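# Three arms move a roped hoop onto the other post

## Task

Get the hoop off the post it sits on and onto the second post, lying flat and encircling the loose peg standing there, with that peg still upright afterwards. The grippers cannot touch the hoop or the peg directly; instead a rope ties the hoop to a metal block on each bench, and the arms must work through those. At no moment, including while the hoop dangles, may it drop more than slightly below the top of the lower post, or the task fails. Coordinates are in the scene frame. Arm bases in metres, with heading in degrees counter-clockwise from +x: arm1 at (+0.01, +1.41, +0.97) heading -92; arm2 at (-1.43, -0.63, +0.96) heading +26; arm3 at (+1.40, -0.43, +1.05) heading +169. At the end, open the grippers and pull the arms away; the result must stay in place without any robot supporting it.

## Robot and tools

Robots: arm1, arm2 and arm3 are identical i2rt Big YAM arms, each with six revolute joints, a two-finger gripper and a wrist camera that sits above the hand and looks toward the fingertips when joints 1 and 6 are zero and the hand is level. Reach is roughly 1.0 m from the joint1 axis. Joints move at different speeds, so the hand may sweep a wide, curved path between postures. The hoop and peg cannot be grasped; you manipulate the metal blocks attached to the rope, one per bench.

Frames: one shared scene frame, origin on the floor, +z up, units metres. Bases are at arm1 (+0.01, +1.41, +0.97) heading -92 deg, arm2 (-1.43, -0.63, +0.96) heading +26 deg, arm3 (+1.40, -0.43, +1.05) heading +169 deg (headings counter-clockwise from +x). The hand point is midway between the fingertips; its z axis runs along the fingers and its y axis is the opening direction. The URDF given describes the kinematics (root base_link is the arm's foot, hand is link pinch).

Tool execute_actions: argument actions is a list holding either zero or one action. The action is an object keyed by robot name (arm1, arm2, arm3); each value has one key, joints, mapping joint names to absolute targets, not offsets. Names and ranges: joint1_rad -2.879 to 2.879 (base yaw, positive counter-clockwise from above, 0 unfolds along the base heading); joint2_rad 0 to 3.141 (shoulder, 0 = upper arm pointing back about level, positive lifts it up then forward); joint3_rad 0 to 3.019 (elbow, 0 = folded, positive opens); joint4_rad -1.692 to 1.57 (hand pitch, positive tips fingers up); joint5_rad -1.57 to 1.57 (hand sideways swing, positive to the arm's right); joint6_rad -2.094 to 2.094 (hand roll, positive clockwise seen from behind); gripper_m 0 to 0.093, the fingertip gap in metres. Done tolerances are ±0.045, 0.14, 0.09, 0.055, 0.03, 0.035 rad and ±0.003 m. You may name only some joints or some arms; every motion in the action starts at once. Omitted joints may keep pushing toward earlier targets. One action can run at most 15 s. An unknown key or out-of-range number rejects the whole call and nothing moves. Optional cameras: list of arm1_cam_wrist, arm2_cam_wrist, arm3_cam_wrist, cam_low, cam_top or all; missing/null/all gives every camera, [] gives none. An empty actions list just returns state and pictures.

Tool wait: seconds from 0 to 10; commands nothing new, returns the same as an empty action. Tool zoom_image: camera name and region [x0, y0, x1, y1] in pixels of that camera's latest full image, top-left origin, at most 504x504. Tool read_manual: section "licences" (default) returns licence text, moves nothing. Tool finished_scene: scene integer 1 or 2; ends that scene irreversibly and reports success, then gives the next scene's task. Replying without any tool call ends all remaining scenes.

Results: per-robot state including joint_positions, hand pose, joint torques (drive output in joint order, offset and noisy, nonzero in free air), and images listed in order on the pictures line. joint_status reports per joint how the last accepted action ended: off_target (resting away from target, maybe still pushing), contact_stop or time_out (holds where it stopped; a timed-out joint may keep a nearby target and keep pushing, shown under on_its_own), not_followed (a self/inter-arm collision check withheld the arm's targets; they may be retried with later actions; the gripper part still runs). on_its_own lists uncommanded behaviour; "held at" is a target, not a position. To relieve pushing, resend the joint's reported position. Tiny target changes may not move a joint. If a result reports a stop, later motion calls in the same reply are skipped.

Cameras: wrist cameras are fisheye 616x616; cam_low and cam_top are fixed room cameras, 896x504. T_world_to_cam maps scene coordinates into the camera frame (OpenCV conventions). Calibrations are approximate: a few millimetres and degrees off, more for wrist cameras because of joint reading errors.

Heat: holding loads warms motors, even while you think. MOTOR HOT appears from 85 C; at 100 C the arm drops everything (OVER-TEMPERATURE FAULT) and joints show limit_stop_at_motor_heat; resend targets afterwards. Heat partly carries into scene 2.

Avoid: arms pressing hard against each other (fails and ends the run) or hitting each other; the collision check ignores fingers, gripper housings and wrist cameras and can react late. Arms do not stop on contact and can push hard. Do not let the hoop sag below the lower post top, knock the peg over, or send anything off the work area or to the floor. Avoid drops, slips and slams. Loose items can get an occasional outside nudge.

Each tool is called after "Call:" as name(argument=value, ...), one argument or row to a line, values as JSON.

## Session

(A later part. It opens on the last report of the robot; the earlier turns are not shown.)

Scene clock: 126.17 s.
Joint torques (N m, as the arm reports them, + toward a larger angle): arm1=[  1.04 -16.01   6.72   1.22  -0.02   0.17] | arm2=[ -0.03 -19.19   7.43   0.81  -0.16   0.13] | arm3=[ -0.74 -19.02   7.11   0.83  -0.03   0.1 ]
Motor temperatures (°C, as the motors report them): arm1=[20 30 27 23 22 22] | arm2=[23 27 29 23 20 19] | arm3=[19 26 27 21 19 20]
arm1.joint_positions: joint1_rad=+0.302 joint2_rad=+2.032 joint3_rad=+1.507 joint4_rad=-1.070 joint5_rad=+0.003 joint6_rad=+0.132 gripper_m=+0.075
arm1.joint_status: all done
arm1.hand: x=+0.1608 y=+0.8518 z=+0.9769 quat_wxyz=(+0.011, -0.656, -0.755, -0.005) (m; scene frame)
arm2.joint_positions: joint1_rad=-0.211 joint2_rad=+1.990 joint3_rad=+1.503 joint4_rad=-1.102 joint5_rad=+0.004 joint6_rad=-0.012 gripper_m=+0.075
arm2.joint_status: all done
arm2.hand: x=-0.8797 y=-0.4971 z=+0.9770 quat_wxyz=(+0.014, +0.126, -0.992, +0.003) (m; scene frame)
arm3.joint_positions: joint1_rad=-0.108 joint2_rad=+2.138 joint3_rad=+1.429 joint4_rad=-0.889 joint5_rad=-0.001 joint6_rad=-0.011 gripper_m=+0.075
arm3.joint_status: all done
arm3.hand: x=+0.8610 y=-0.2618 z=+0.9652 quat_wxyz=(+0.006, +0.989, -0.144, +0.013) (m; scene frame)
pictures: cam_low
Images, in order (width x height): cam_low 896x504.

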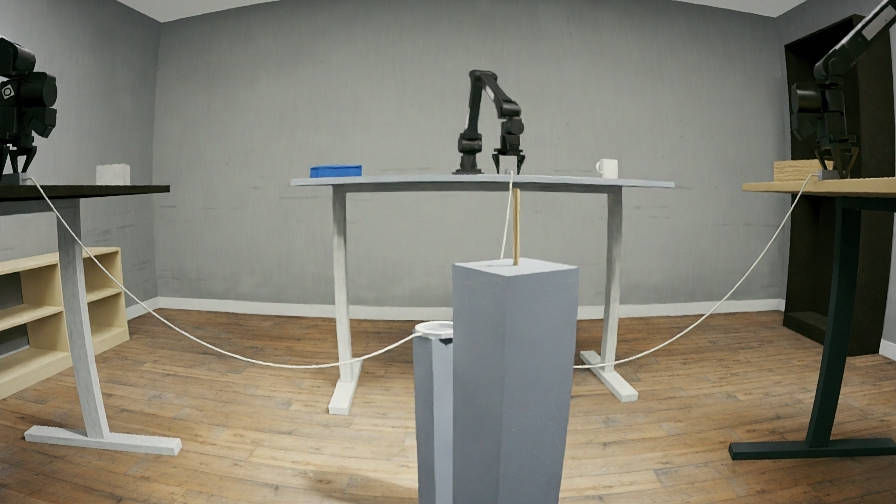

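Call:
execute_actions(
  actions=[
    {"arm1":{"joints":{"gripper_m":0.0}},"arm2":{"joints":{"gripper_m":0.0}},"arm3":{"joints":{"gripper_m":0.0}}},
  ],
  cameras=["arm1_cam_wrist","arm2_cam_wrist","arm3_cam_wrist"],
)

Scene clock: 129.13 s.
Joint torques (N m, as the arm reports them, + toward a larger angle): arm1=[  0.99 -16.23   6.68   1.2    0.     0.17] | arm2=[ -0.17 -19.21   7.45   0.79  -0.14   0.12] | arm3=[ -0.86 -18.82   7.09   0.85  -0.02   0.09]
Motor temperatures (°C, as the motors report them): arm1=[20 30 27 23 22 22] | arm2=[23 27 29 23 20 19] | arm3=[19 26 27 21 19 20]
arm1.joint_positions: joint1_rad=+0.302 joint2_rad=+2.032 joint3_rad=+1.507 joint4_rad=-1.070 joint5_rad=+0.003 joint6_rad=+0.133 gripper_m=+0.025
arm1.joint_status: gripper_m off_target (ended at +0.025, target +0.000)
arm1.hand: x=+0.1609 y=+0.8518 z=+0.9769 quat_wxyz=(+0.011, -0.656, -0.754, -0.005) (m; scene frame)
arm2.joint_positions: joint1_rad=-0.211 joint2_rad=+1.990 joint3_rad=+1.503 joint4_rad=-1.102 joint5_rad=+0.004 joint6_rad=-0.011 gripper_m=+0.025
arm2.joint_status: gripper_m off_target (ended at +0.025, target +0.000)
arm2.hand: x=-0.8797 y=-0.4971 z=+0.9770 quat_wxyz=(+0.014, +0.125, -0.992, +0.003) (m; scene frame)
arm3.joint_positions: joint1_rad=-0.108 joint2_rad=+2.138 joint3_rad=+1.429 joint4_rad=-0.889 joint5_rad=-0.001 joint6_rad=-0.010 gripper_m=+0.025
arm3.joint_status: gripper_m off_target (ended at +0.025, target +0.000)
arm3.hand: x=+0.8610 y=-0.2617 z=+0.9652 quat_wxyz=(+0.006, +0.989, -0.145, +0.013) (m; scene frame)
pictures: arm1_cam_wrist, arm2_cam_wrist, arm3_cam_wrist
camera_calibration (this result's frames):
arm1_cam_wrist: T_world_to_cam=[[-0.989602, -0.142771, 0.0174689, 0.260439], [-0.10406, 0.794483, 0.598304, -1.2412], [-0.0992994, 0.590265, -0.801079, 0.41758], [0, 0, 0, 1]] pos_world=[0.170037, 0.776814, 1.07258]
arm2_cam_wrist: T_world_to_cam=[[0.246061, -0.969239, 0.00549229, -0.272826], [-0.769832, -0.191988, 0.608686, -1.36037], [-0.588907, -0.154002, -0.793392, 0.304321], [0, 0, 0, 1]] pos_world=[-0.800906, -0.478743, 1.07098]
arm3_cam_wrist: T_world_to_cam=[[0.29164, 0.956232, -0.0237927, 0.0251342], [0.763643, -0.21778, 0.6078, -1.29484], [0.576016, -0.195428, -0.793734, 0.346171], [0, 0, 0, 1]] pos_world=[0.782063, -0.238372, 1.06237]
Images, in order (width x height): arm1_cam_wrist 616x616, arm2_cam_wrist 616x616, arm3_cam_wrist 616x616.

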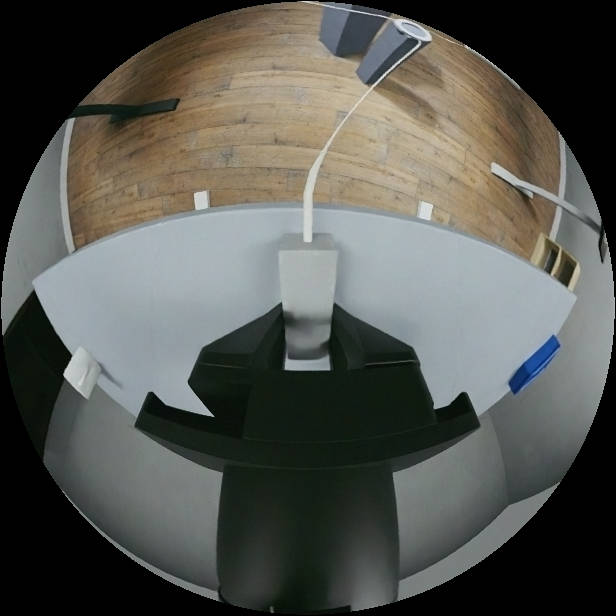

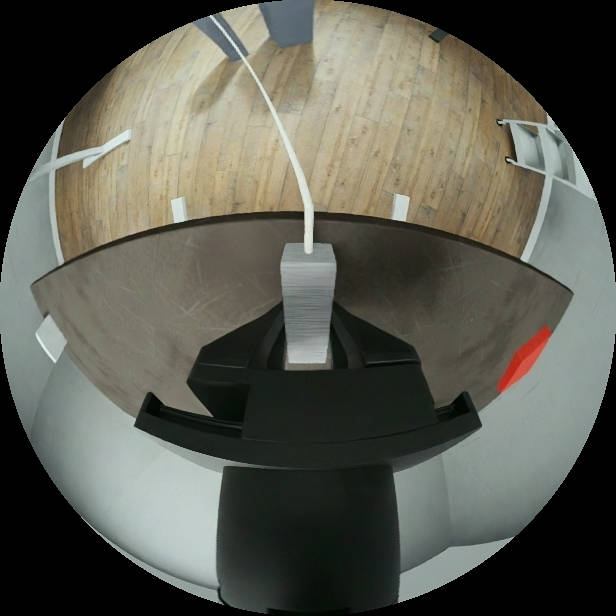

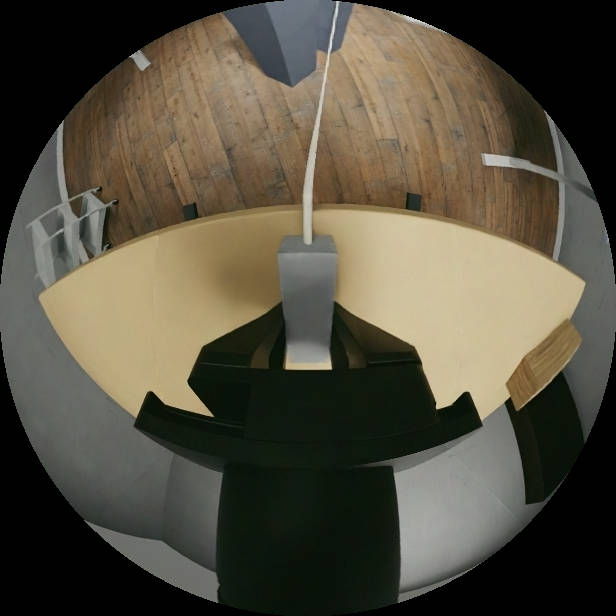

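Call:
execute_actions(
  actions=[
    {"arm1":{"joints":{"joint1_rad":-0.233,"joint2_rad":1.435,"joint3_rad":1.27,"joint4_rad":-0.90,"joint6_rad":0.0}},"arm2":{"joints":{"joint1_rad":-0.10,"joint2_rad":1.80,"joint3_rad":1.795,"joint4_rad":-1.04}},"arm3":{"joints":{"joint1_rad":-0.115,"joint2_rad":1.92,"joint3_rad":1.74,"joint4_rad":-0.865}}},
  ],
)

Scene clock: 192.17 s.
Joint torques (N m, as the arm reports them, + toward a larger angle): arm1=[  0.87 -10.94   9.24   1.95   0.     0.02] | arm2=[ -0.1  -21.53  10.89   1.45  -0.02   0.13] | arm3=[ -0.41 -21.85  11.02   1.4   -0.01   0.1 ]
Motor temperatures (°C, as the motors report them): arm1=[20 32 27 23 22 22] | arm2=[23 29 30 23 20 19] | arm3=[19 28 28 21 19 20]
arm1.joint_positions: joint1_rad=-0.231 joint2_rad=+1.430 joint3_rad=+1.258 joint4_rad=-0.918 joint5_rad=+0.002 joint6_rad=+0.008 gripper_m=+0.025
arm1.joint_status: all done
arm1.hand: x=-0.1292 y=+0.8986 z=+1.2064 quat_wxyz=(-0.145, -0.772, -0.589, +0.189) (m; scene frame)
arm2.joint_positions: joint1_rad=-0.098 joint2_rad=+1.822 joint3_rad=+1.771 joint4_rad=-1.048 joint5_rad=+0.001 joint6_rad=-0.011 gripper_m=+0.025
arm2.joint_status: all done
arm2.hand: x=-0.7985 y=-0.3991 z=+1.1939 quat_wxyz=(-0.225, +0.176, -0.958, -0.040) (m; scene frame)
arm3.joint_positions: joint1_rad=-0.108 joint2_rad=+1.940 joint3_rad=+1.719 joint4_rad=-0.872 joint5_rad=-0.001 joint6_rad=-0.010 gripper_m=+0.025
arm3.joint_status: all done
arm3.hand: x=+0.7261 y=-0.2181 z=+1.2031 quat_wxyz=(-0.032, +0.961, -0.141, -0.234) (m; scene frame)
pictures: arm1_cam_wrist, arm2_cam_wrist, arm3_cam_wrist, cam_low, cam_top
camera_calibration (this result's frames):
arm1_cam_wrist: T_world_to_cam=[[-0.963688, 0.266815, 0.0107602, -0.380593], [0.265751, 0.954341, 0.136415, -0.984513], [0.0261288, 0.134321, -0.990593, 1.19952], [0, 0, 0, 1]] pos_world=[-0.13648, 0.879989, 1.32663]
arm2_cam_wrist: T_world_to_cam=[[0.350323, -0.936616, 0.00504942, -0.102212], [-0.924301, -0.344835, 0.163572, -1.06402], [-0.151463, -0.0619701, -0.986518, 1.15586], [0, 0, 0, 1]] pos_world=[-0.7726, -0.391016, 1.31483]
arm3_cam_wrist: T_world_to_cam=[[0.284644, 0.958428, -0.0198278, 0.0292104], [0.94882, -0.278717, 0.14852, -0.922119], [0.136819, -0.0610883, -0.988711, 1.20403], [0, 0, 0, 1]] pos_world=[0.701876, -0.211455, 1.32797]
Images, in order (width x height): arm1_cam_wrist 616x616, arm2_cam_wrist 616x616, arm3_cam_wrist 616x616, cam_low 896x504, cam_top 896x504.

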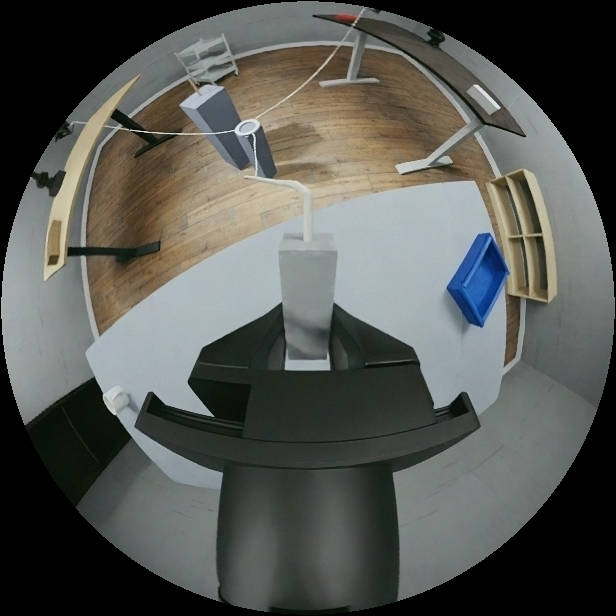

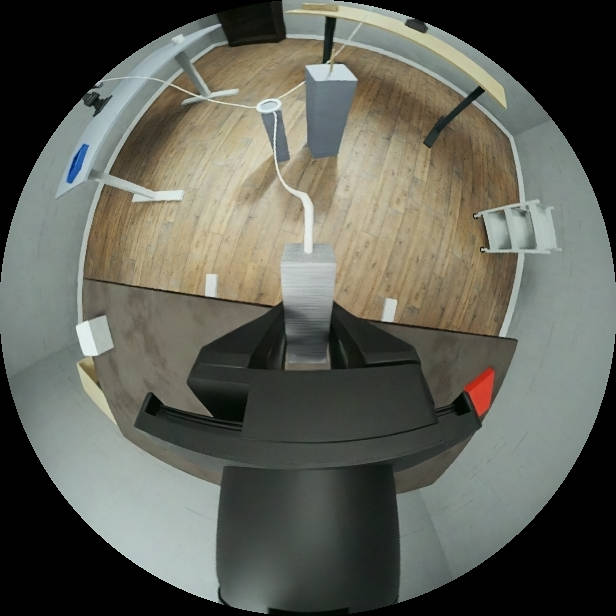

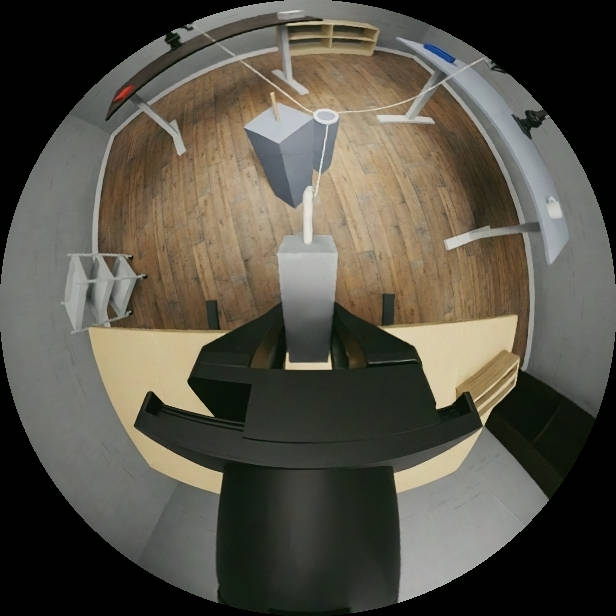

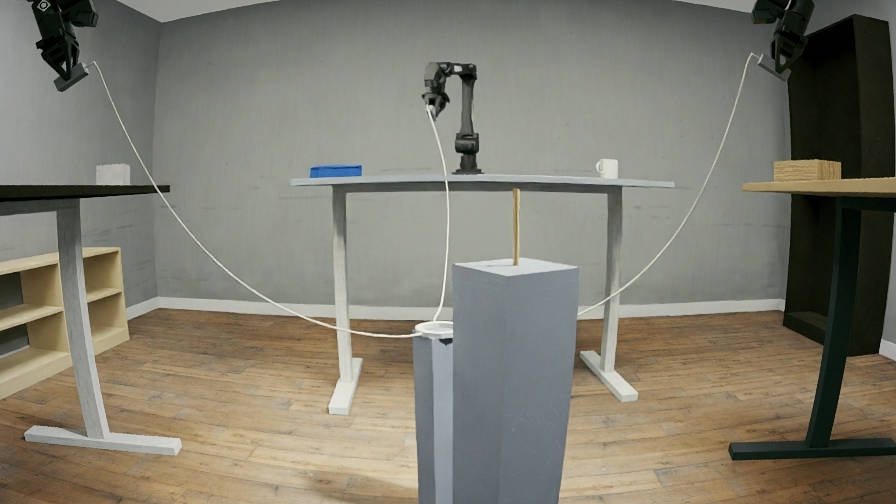

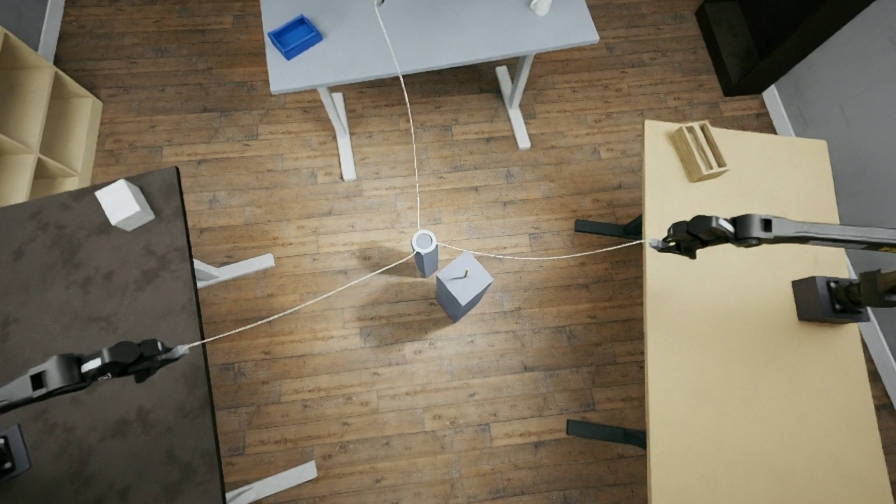

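Call:
execute_actions(
  actions=[],
  cameras=["arm2_cam_wrist","arm3_cam_wrist","cam_low","arm1_cam_wrist"],
)

Call:
zoom_image(
  camera="arm3_cam_wrist",
  region=[290, 30, 530, 170],
)

Call:
zoom_image(
  camera="arm2_cam_wrist",
  region=[70, 40, 310, 170],
)

Scene clock: 196.13 s.
Joint torques (N m, as the arm reports them, + toward a larger angle): arm1=[  0.97 -10.87   9.27   1.94   0.     0.01] | arm2=[ -0.11 -21.36  10.88   1.44  -0.03   0.13] | arm3=[ -0.43 -21.5   11.01   1.42  -0.02   0.09]
Motor temperatures (°C, as the motors report them): arm1=[20 32 28 23 22 22] | arm2=[23 30 31 23 20 19] | arm3=[19 29 29 21 19 20]
arm1.joint_positions: joint1_rad=-0.231 joint2_rad=+1.430 joint3_rad=+1.258 joint4_rad=-0.918 joint5_rad=+0.002 joint6_rad=+0.008 gripper_m=+0.025
arm1.joint_status: all done
arm1.hand: x=-0.1292 y=+0.8986 z=+1.2064 quat_wxyz=(-0.145, -0.772, -0.589, +0.189) (m; scene frame)
arm2.joint_positions: joint1_rad=-0.098 joint2_rad=+1.822 joint3_rad=+1.771 joint4_rad=-1.048 joint5_rad=+0.001 joint6_rad=-0.011 gripper_m=+0.025
arm2.joint_status: all done
arm2.hand: x=-0.7985 y=-0.3991 z=+1.1939 quat_wxyz=(-0.225, +0.176, -0.958, -0.040) (m; scene frame)
arm3.joint_positions: joint1_rad=-0.108 joint2_rad=+1.940 joint3_rad=+1.719 joint4_rad=-0.872 joint5_rad=-0.001 joint6_rad=-0.010 gripper_m=+0.025
arm3.joint_status: all done
arm3.hand: x=+0.7261 y=-0.2179 z=+1.2031 quat_wxyz=(-0.032, +0.961, -0.141, -0.234) (m; scene frame)
pictures: arm1_cam_wrist, arm2_cam_wrist, arm3_cam_wrist, cam_low
camera_calibration (this result's frames):
arm1_cam_wrist: T_world_to_cam=[[-0.963688, 0.266815, 0.0107602, -0.380593], [0.265751, 0.954341, 0.136415, -0.984513], [0.0261288, 0.134321, -0.990593, 1.19952], [0, 0, 0, 1]] pos_world=[-0.13648, 0.879989, 1.32663]
arm2_cam_wrist: T_world_to_cam=[[0.350323, -0.936616, 0.00504942, -0.102212], [-0.924301, -0.344835, 0.163572, -1.06402], [-0.151463, -0.0619701, -0.986518, 1.15586], [0, 0, 0, 1]] pos_world=[-0.7726, -0.391016, 1.31483]
arm3_cam_wrist: T_world_to_cam=[[0.285009, 0.95832, -0.0198275, 0.028651], [0.948713, -0.279079, 0.148523, -0.922128], [0.136799, -0.061141, -0.98871, 1.20404], [0, 0, 0, 1]] pos_world=[0.701958, -0.211188, 1.32797]
Images, in order (width x height): arm1_cam_wrist 616x616, arm2_cam_wrist 616x616, arm3_cam_wrist 616x616, cam_low 896x504.

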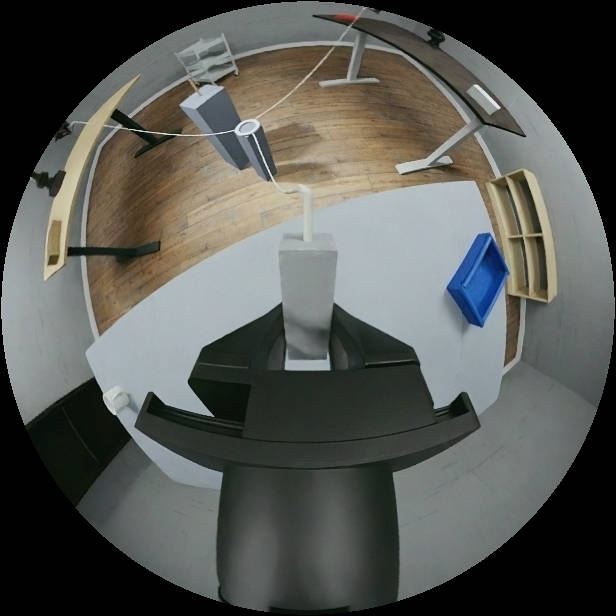

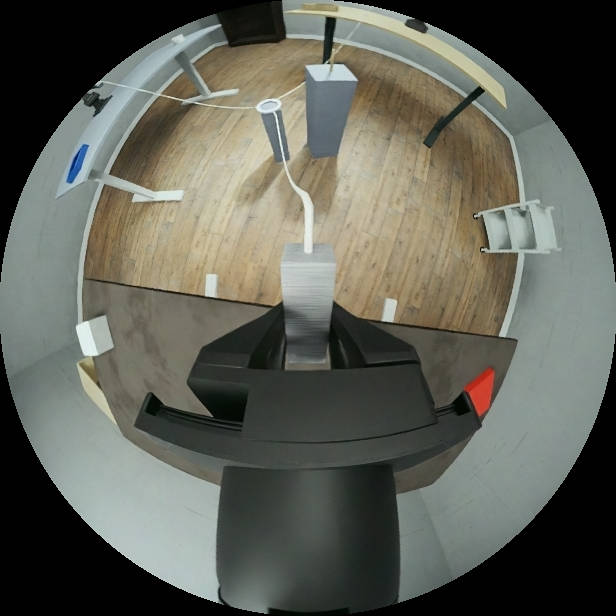

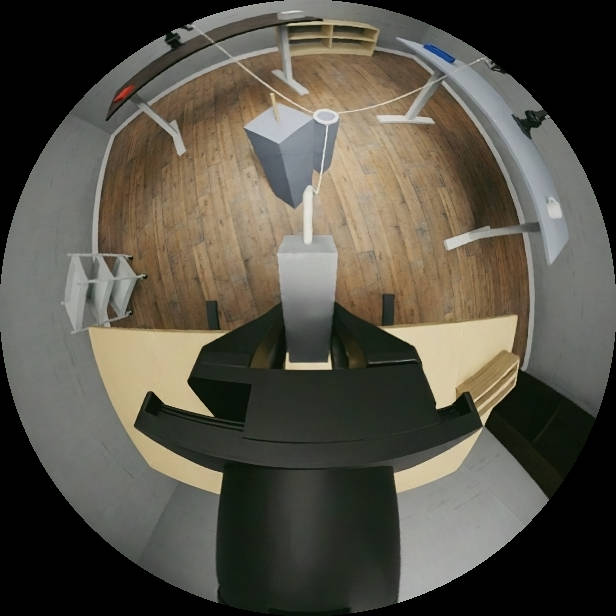

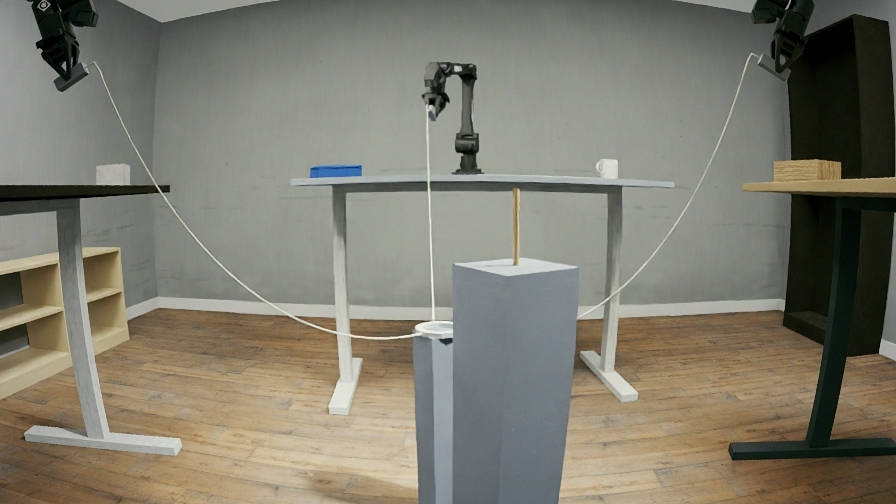

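Region (290, 30, 530, 170) of arm3_cam_wrist's 616x616 image, scaled by 2.100, with more detail than that image has; it fills the top 294 rows of this view, and the rest is white.

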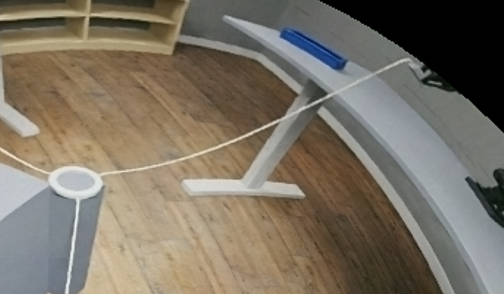

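Region (70, 40, 310, 170) of arm2_cam_wrist's 616x616 image, scaled by 2.100, with more detail than that image has; it fills the top 273 rows of this view, and the rest is white.

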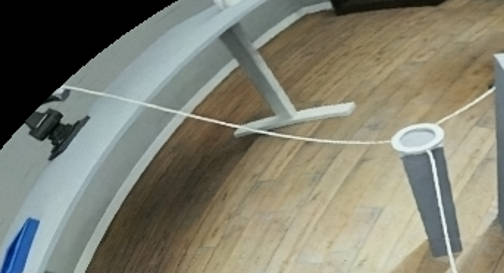

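Call:
zoom_image(
  camera="cam_low",
  region=[60, 40, 460, 360],
)

Call:
zoom_image(
  camera="cam_low",
  region=[400, 40, 800, 360],
)

Region (60, 40, 460, 360) of cam_low's 896x504 image, scaled by 1.260, with more detail than that image has; it fills the top 403 rows of this view, and the rest is white.

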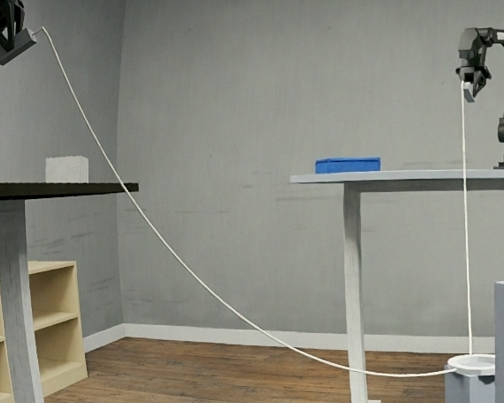

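Region (400, 40, 800, 360) of cam_low's 896x504 image, scaled by 1.260, with more detail than that image has; it fills the top 403 rows of this view, and the rest is white.

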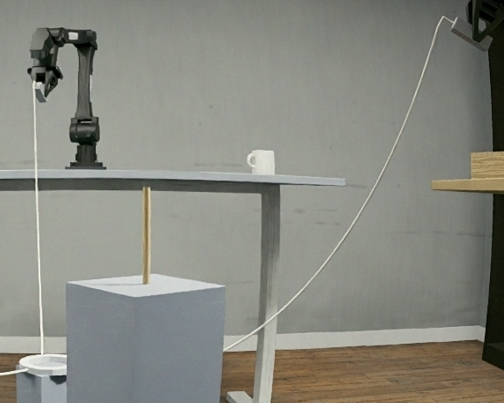

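Call:
execute_actions(
  actions=[
    {"arm1":{"joints":{"joint1_rad":-0.292,"joint2_rad":1.275,"joint3_rad":1.10}},"arm2":{"joints":{"joint1_rad":-0.115,"joint2_rad":1.72,"joint4_rad":-1.125}},"arm3":{"joints":{"joint1_rad":-0.09,"joint2_rad":1.76,"joint3_rad":1.49,"joint4_rad":-0.79}}},
  ],
  cameras=[],
)

Call:
wait(
  seconds=2,
)

Scene clock: 230.97 s.
Joint torques (N m, as the arm reports them, + toward a larger angle): arm1=[  1.54 -10.19   8.88   1.9    0.02   0.02] | arm2=[ -0.46 -18.77  10.94   0.82  -0.02   0.13] | arm3=[  1.18 -17.85  10.26   2.09  -0.01   0.09]
Motor temperatures (°C, as the motors report them): arm1=[20 30 31 23 22 22] | arm2=[23 31 35 23 20 19] | arm3=[19 31 32 21 19 20]
arm1.joint_positions: joint1_rad=-0.298 joint2_rad=+1.289 joint3_rad=+1.091 joint4_rad=-0.917 joint5_rad=+0.002 joint6_rad=+0.007 gripper_m=+0.025
arm1.joint_status: all done
arm1.hand: x=-0.1432 y=+0.9671 z=+1.1922 quat_wxyz=(-0.132, -0.794, -0.564, +0.184) (m; scene frame)
arm2.joint_positions: joint1_rad=-0.109 joint2_rad=+1.728 joint3_rad=+1.771 joint4_rad=-1.117 joint5_rad=+0.001 joint6_rad=-0.011 gripper_m=+0.025
arm2.joint_status: all done
arm2.hand: x=-0.8216 y=-0.4153 z=+1.2461 quat_wxyz=(-0.237, +0.170, -0.956, -0.041) (m; scene frame)
arm3.joint_positions: joint1_rad=-0.105 joint2_rad=+1.771 joint3_rad=+1.475 joint4_rad=-0.816 joint5_rad=-0.001 joint6_rad=-0.010 gripper_m=+0.025
arm3.joint_status: all done
arm3.hand: x=+0.7918 y=-0.2405 z=+1.2023 quat_wxyz=(-0.031, +0.964, -0.140, -0.225) (m; scene frame)
pictures: none
No camera images: the call's "cameras" was empty. Leave "cameras" out to get every camera's image.

Scene clock: 232.97 s.
Joint torques (N m, as the arm reports them, + toward a larger angle): arm1=[  1.58 -10.15   8.89   1.88   0.03   0.01] | arm2=[ -0.38 -18.75  10.96   0.82  -0.02   0.13] | arm3=[  1.25 -18.07  10.25   2.1   -0.01   0.09]
Motor temperatures (°C, as the motors report them): arm1=[20 30 31 23 22 22] | arm2=[23 31 35 23 20 19] | arm3=[19 31 32 21 19 20]
arm1.joint_positions: joint1_rad=-0.298 joint2_rad=+1.289 joint3_rad=+1.091 joint4_rad=-0.917 joint5_rad=+0.002 joint6_rad=+0.007 gripper_m=+0.025
arm1.joint_status: all done
arm1.hand: x=-0.1432 y=+0.9671 z=+1.1922 quat_wxyz=(-0.132, -0.794, -0.564, +0.184) (m; scene frame)
arm2.joint_positions: joint1_rad=-0.109 joint2_rad=+1.728 joint3_rad=+1.771 joint4_rad=-1.117 joint5_rad=+0.001 joint6_rad=-0.011 gripper_m=+0.025
arm2.joint_status: all done
arm2.hand: x=-0.8216 y=-0.4153 z=+1.2461 quat_wxyz=(-0.237, +0.170, -0.956, -0.041) (m; scene frame)
arm3.joint_positions: joint1_rad=-0.105 joint2_rad=+1.771 joint3_rad=+1.475 joint4_rad=-0.816 joint5_rad=-0.001 joint6_rad=-0.010 gripper_m=+0.025
arm3.joint_status: all done
arm3.hand: x=+0.7918 y=-0.2405 z=+1.2023 quat_wxyz=(-0.031, +0.964, -0.140, -0.225) (m; scene frame)
wait: 2.00 s; at rest by 0.27 s
pictures: arm1_cam_wrist, arm2_cam_wrist, arm3_cam_wrist, cam_low, cam_top
camera_calibration (this result's frames):
arm1_cam_wrist: T_world_to_cam=[[-0.943916, 0.330014, 0.0106348, -0.470392], [0.327346, 0.9311, 0.160927, -1.04215], [0.0432061, 0.155383, -0.986909, 1.15433], [0, 0, 0, 1]] pos_world=[-0.152742, 0.946215, 1.31193]
arm2_cam_wrist: T_world_to_cam=[[0.339748, -0.940501, 0.0053044, -0.120264], [-0.931672, -0.335776, 0.138717, -1.07078], [-0.128683, -0.052071, -0.990318, 1.23046], [0, 0, 0, 1]] pos_world=[-0.798413, -0.408578, 1.36772]
arm3_cam_wrist: T_world_to_cam=[[0.281937, 0.959223, -0.0200404, 0.0345254], [0.946889, -0.274824, 0.166953, -1.01032], [0.154637, -0.0660462, -0.985761, 1.17399], [0, 0, 0, 1]] pos_world=[0.765381, -0.233239, 1.32664]
Images, in order (width x height): arm1_cam_wrist 616x616, arm2_cam_wrist 616x616, arm3_cam_wrist 616x616, cam_low 896x504, cam_top 896x504.

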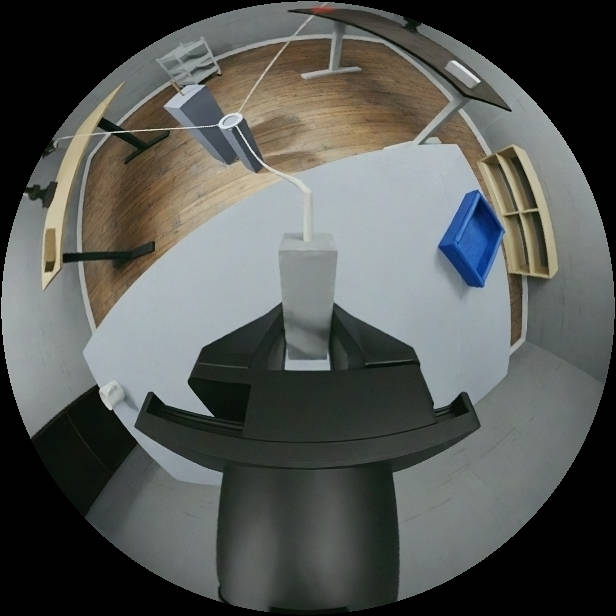

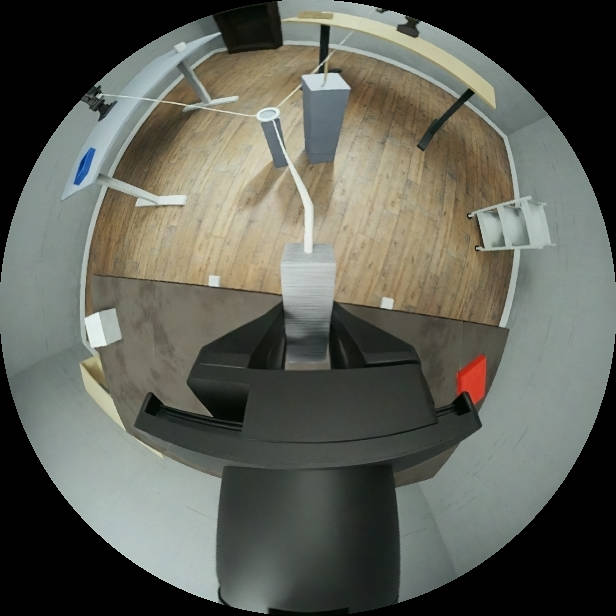

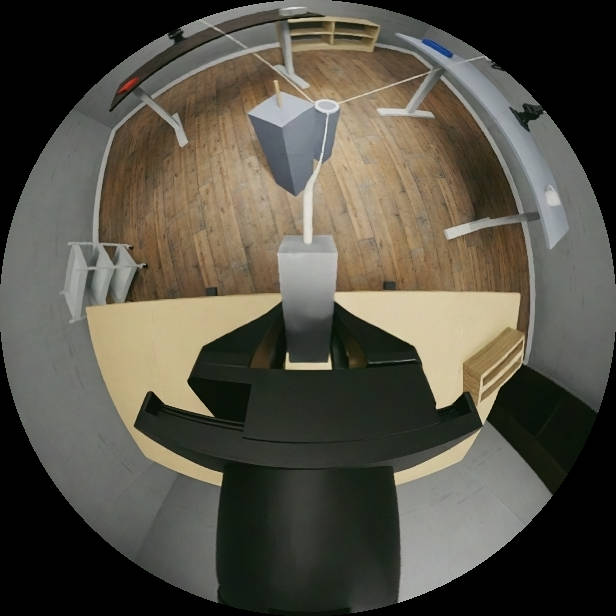

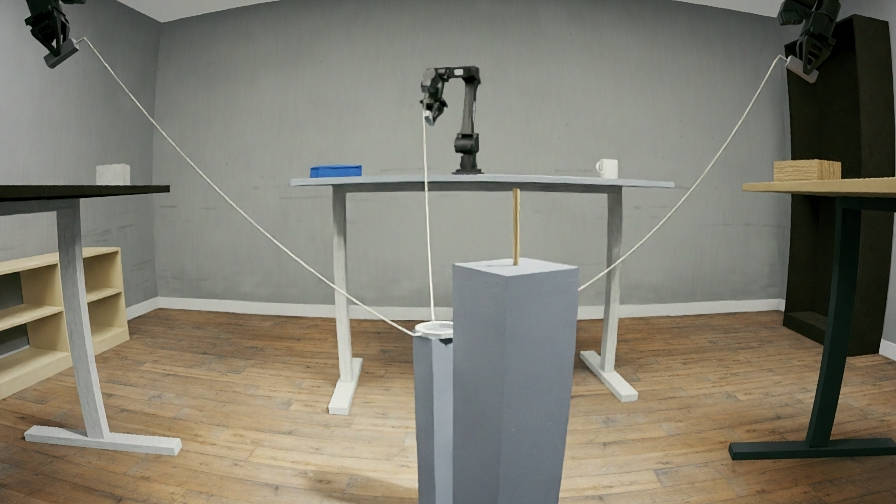

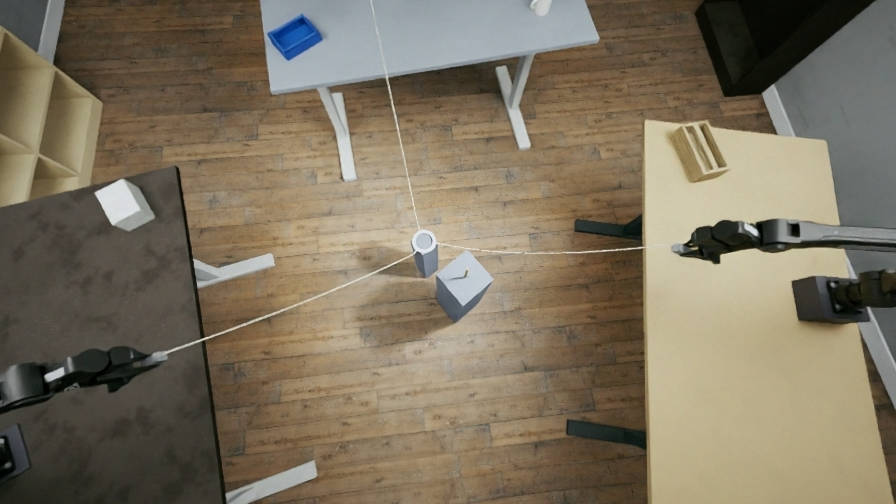

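Call:
zoom_image(
  camera="cam_low",
  region=[60, 20, 460, 360],
)

Call:
zoom_image(
  camera="cam_low",
  region=[560, 40, 820, 320],
)

Call:
zoom_image(
  camera="arm3_cam_wrist",
  region=[300, 30, 520, 140],
)

Call:
zoom_image(
  camera="arm2_cam_wrist",
  region=[70, 60, 290, 170],
)

Region (60, 20, 460, 360) of cam_low's 896x504 image, scaled by 1.260, with more detail than that image has; it fills the top 428 rows of this view, and the rest is white.

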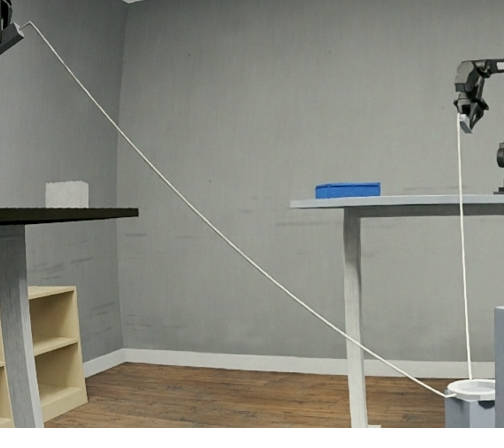

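Region (560, 40, 820, 320) of cam_low's 896x504 image, scaled by 1.800, with more detail than that image has; it fills the left 468 columns of this view, and the rest is white.

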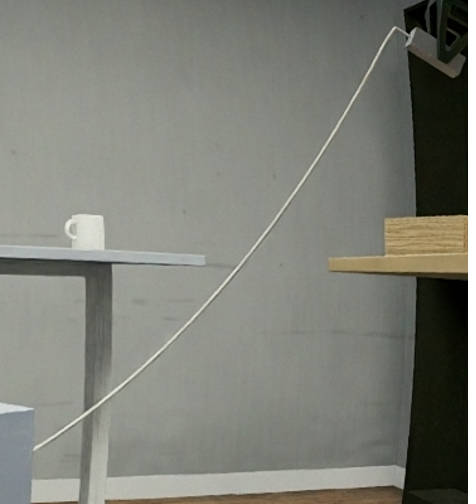

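Region (300, 30, 520, 140) of arm3_cam_wrist's 616x616 image, scaled by 2.291, with more detail than that image has.

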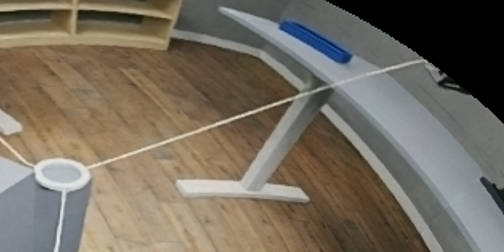

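Region (70, 60, 290, 170) of arm2_cam_wrist's 616x616 image, scaled by 2.291, with more detail than that image has.

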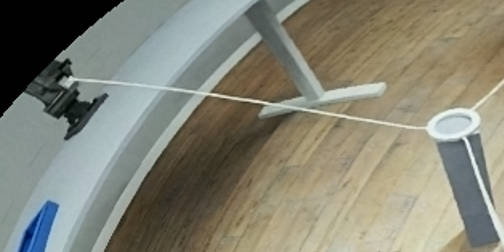

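Call:
execute_actions(
  actions=[
    {"arm1":{"joints":{"joint1_rad":-0.325,"joint2_rad":1.098,"joint3_rad":1.085,"joint4_rad":-1.07}},"arm2":{"joints":{"joint1_rad":-0.125,"joint2_rad":1.587,"joint3_rad":1.722,"joint4_rad":-1.218}},"arm3":{"joints":{"joint1_rad":-0.10,"joint2_rad":1.553,"joint3_rad":1.383,"joint4_rad":-0.908}}},
  ],
  cameras=["cam_low","cam_top"],
)

Scene clock: 261.40 s.
Joint torques (N m, as the arm reports them, + toward a larger angle): arm1=[ 0.6  -6.26  9.4   0.85  0.02  0.05] | arm2=[ -0.61 -16.69  11.05   0.82  -0.03   0.13] | arm3=[  0.51 -14.49  11.8    0.8   -0.01   0.09]
Motor temperatures (°C, as the motors report them): arm1=[20 30 32 23 22 22] | arm2=[23 31 37 23 20 19] | arm3=[19 30 32 21 19 20]
arm1.joint_positions: joint1_rad=-0.319 joint2_rad=+1.096 joint3_rad=+1.072 joint4_rad=-1.054 joint5_rad=+0.002 joint6_rad=+0.005 gripper_m=+0.025
arm1.joint_status: all done
arm1.hand: x=-0.1328 y=+1.0243 z=+1.2477 quat_wxyz=(-0.140, -0.796, -0.554, +0.200) (m; scene frame)
arm2.joint_positions: joint1_rad=-0.118 joint2_rad=+1.598 joint3_rad=+1.695 joint4_rad=-1.210 joint5_rad=+0.001 joint6_rad=-0.011 gripper_m=+0.025
arm2.joint_status: all done
arm2.hand: x=-0.8746 y=-0.4395 z=+1.2765 quat_wxyz=(-0.219, +0.167, -0.961, -0.036) (m; scene frame)
arm3.joint_positions: joint1_rad=-0.105 joint2_rad=+1.559 joint3_rad=+1.353 joint4_rad=-0.901 joint5_rad=-0.001 joint6_rad=-0.009 gripper_m=+0.025
arm3.joint_status: all done
arm3.hand: x=+0.8579 y=-0.2603 z=+1.2576 quat_wxyz=(-0.031, +0.963, -0.140, -0.227) (m; scene frame)
pictures: cam_low, cam_top
Images, in order (width x height): cam_low 896x504, cam_top 896x504.

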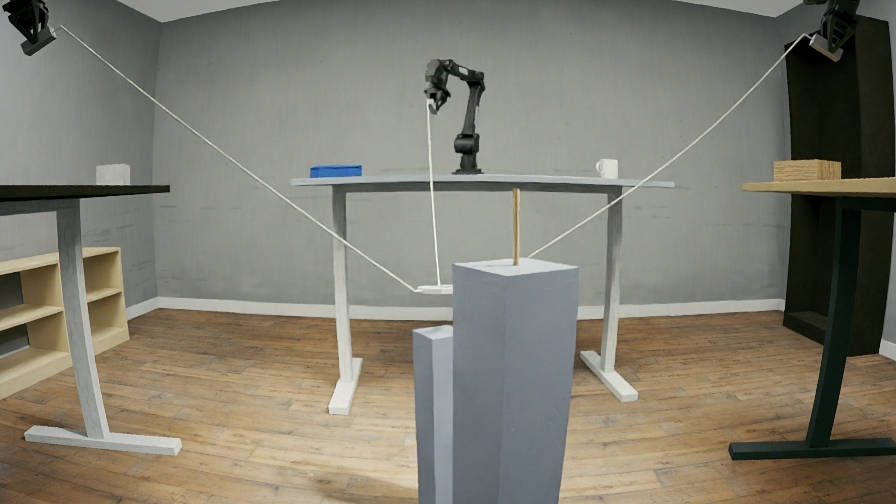

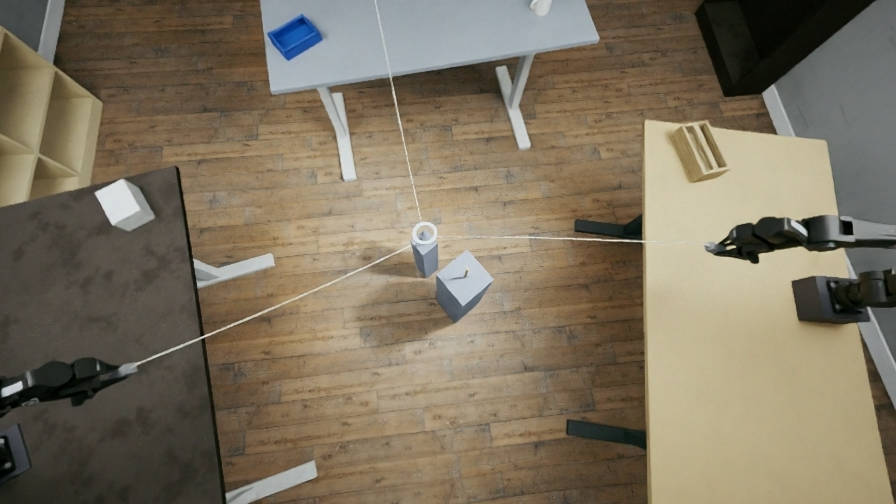

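Call:
execute_actions(
  actions=[],
  cameras=["cam_low","cam_top"],
)

Call:
zoom_image(
  camera="cam_low",
  region=[380, 240, 500, 350],
)

Call:
zoom_image(
  camera="cam_top",
  region=[380, 200, 540, 340],
)

Scene clock: 265.07 s.
Joint torques (N m, as the arm reports them, + toward a larger angle): arm1=[ 0.59 -6.3   9.42  0.84  0.02  0.04] | arm2=[ -0.5  -16.85  11.09   0.81  -0.03   0.12] | arm3=[  0.49 -14.91  11.78   0.9   -0.01   0.08]
Motor temperatures (°C, as the motors report them): arm1=[20 29 32 23 22 22] | arm2=[23 31 37 23 20 19] | arm3=[19 30 32 21 19 20]
arm1.joint_positions: joint1_rad=-0.319 joint2_rad=+1.096 joint3_rad=+1.072 joint4_rad=-1.054 joint5_rad=+0.002 joint6_rad=+0.005 gripper_m=+0.025
arm1.joint_status: all done
arm1.hand: x=-0.1328 y=+1.0243 z=+1.2477 quat_wxyz=(-0.140, -0.796, -0.554, +0.200) (m; scene frame)
arm2.joint_positions: joint1_rad=-0.118 joint2_rad=+1.598 joint3_rad=+1.695 joint4_rad=-1.210 joint5_rad=+0.001 joint6_rad=-0.011 gripper_m=+0.025
arm2.joint_status: all done
arm2.hand: x=-0.8746 y=-0.4395 z=+1.2765 quat_wxyz=(-0.219, +0.167, -0.961, -0.036) (m; scene frame)
arm3.joint_positions: joint1_rad=-0.105 joint2_rad=+1.559 joint3_rad=+1.353 joint4_rad=-0.901 joint5_rad=-0.001 joint6_rad=-0.009 gripper_m=+0.025
arm3.joint_status: all done
arm3.hand: x=+0.8579 y=-0.2603 z=+1.2576 quat_wxyz=(-0.031, +0.963, -0.140, -0.227) (m; scene frame)
pictures: cam_low, cam_top
Images, in order (width x height): cam_low 896x504, cam_top 896x504.

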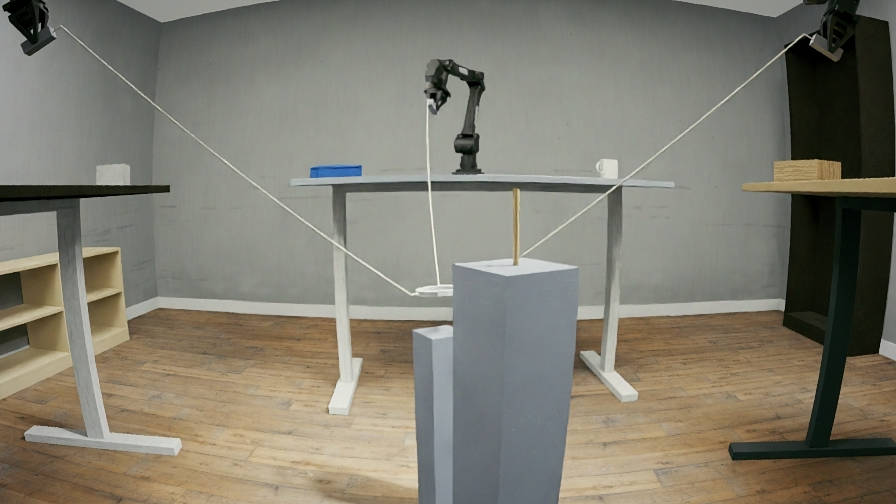

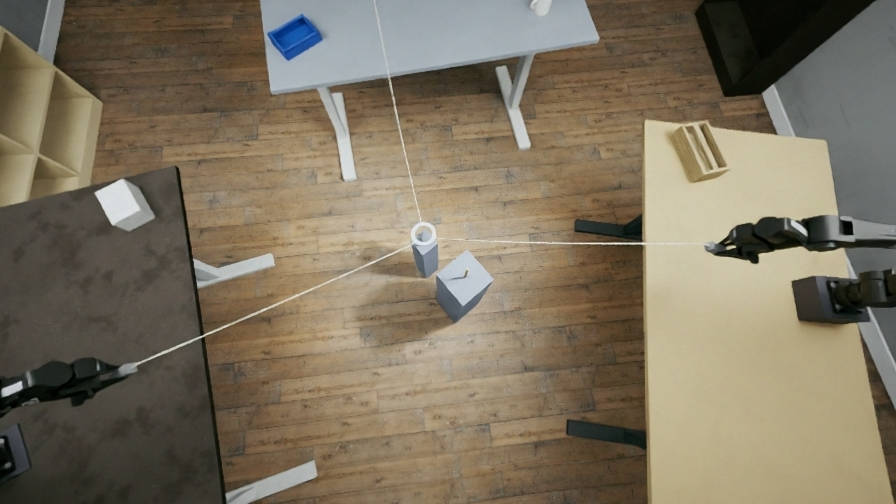

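Region (380, 240, 500, 350) of cam_low's 896x504 image, scaled by 4.200, with more detail than that image has; it fills the top 462 rows of this view, and the rest is white.

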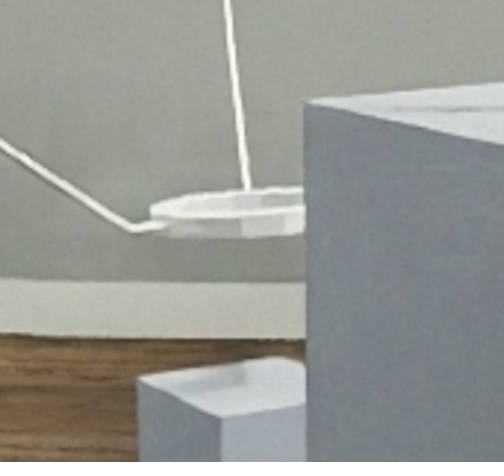

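Region (380, 200, 540, 340) of cam_top's 896x504 image, scaled by 3.150, with more detail than that image has; it fills the top 441 rows of this view, and the rest is white.

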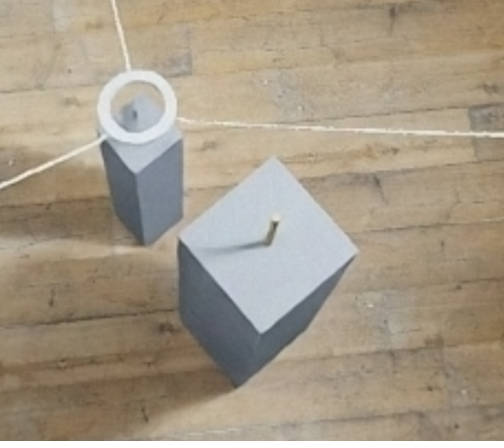

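Call:
execute_actions(
  actions=[
    {"arm1":{"joints":{"joint1_rad":-0.417,"joint2_rad":0.928,"joint3_rad":1.12,"joint4_rad":-1.28}},"arm2":{"joints":{"joint1_rad":-0.158,"joint2_rad":1.403,"joint3_rad":1.634,"joint4_rad":-1.303}},"arm3":{"joints":{"joint1_rad":-0.08,"joint2_rad":1.334,"joint3_rad":1.283,"joint4_rad":-1.023}}},
  ],
  cameras=["cam_low","cam_top"],
)

Scene clock: 282.60 s.
Joint torques (N m, as the arm reports them, + toward a larger angle): arm1=[ 1.25 -3.73 11.69  0.78  0.09  0.06] | arm2=[ -0.24 -14.18  11.3    0.8   -0.02   0.13] | arm3=[  1.13 -11.37  12.11   0.85  -0.02   0.09]
Motor temperatures (°C, as the motors report them): arm1=[20 29 34 23 22 22] | arm2=[23 30 38 23 20 19] | arm3=[19 29 34 21 19 20]
arm1.joint_positions: joint1_rad=-0.420 joint2_rad=+0.924 joint3_rad=+1.072 joint4_rad=-1.264 joint5_rad=+0.000 joint6_rad=+0.003 gripper_m=+0.025
arm1.joint_status: all done
arm1.hand: x=-0.1383 y=+1.1063 z=+1.2840 quat_wxyz=(-0.120, -0.826, -0.517, +0.191) (m; scene frame)
arm2.joint_positions: joint1_rad=-0.158 joint2_rad=+1.418 joint3_rad=+1.604 joint4_rad=-1.295 joint5_rad=+0.001 joint6_rad=-0.011 gripper_m=+0.025
arm2.joint_status: all done
arm2.hand: x=-0.9366 y=-0.4828 z=+1.3190 quat_wxyz=(-0.221, +0.148, -0.964, -0.032) (m; scene frame)
arm3.joint_positions: joint1_rad=-0.094 joint2_rad=+1.342 joint3_rad=+1.251 joint4_rad=-1.015 joint5_rad=-0.001 joint6_rad=-0.009 gripper_m=+0.025
arm3.joint_status: all done
arm3.hand: x=+0.9293 y=-0.2873 z=+1.3064 quat_wxyz=(-0.030, +0.964, -0.135, -0.228) (m; scene frame)
pictures: cam_low, cam_top
Images, in order (width x height): cam_low 896x504, cam_top 896x504.

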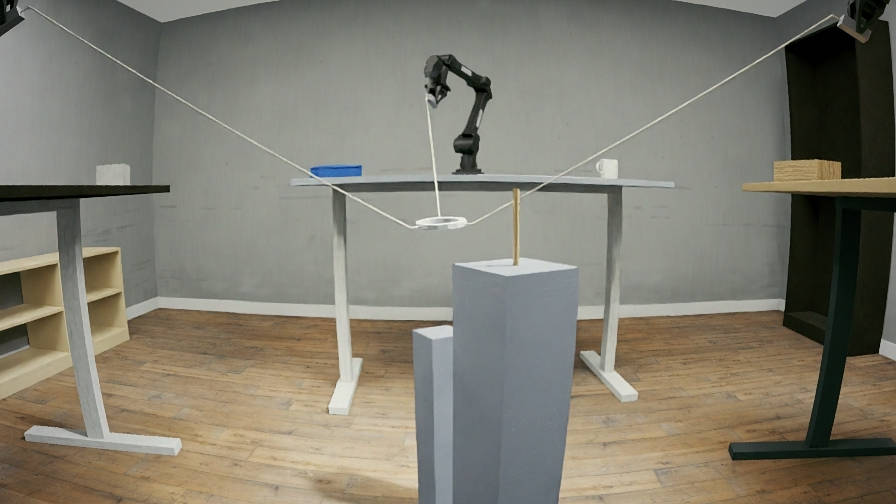

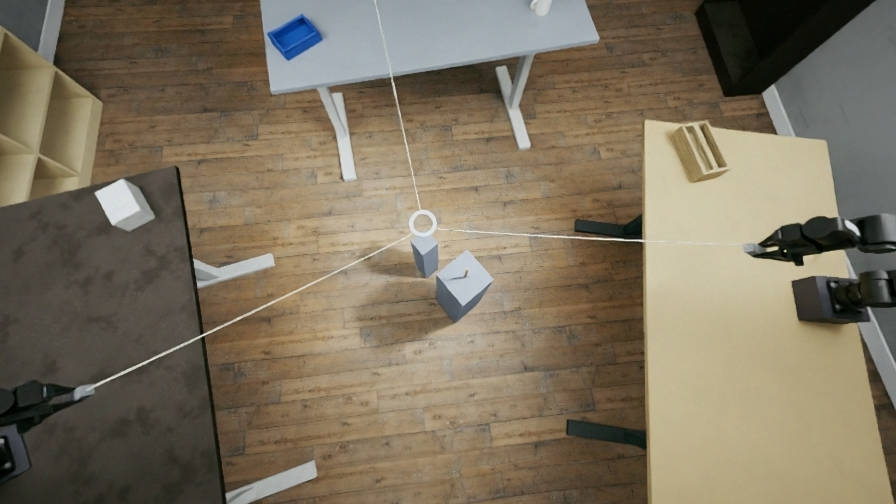

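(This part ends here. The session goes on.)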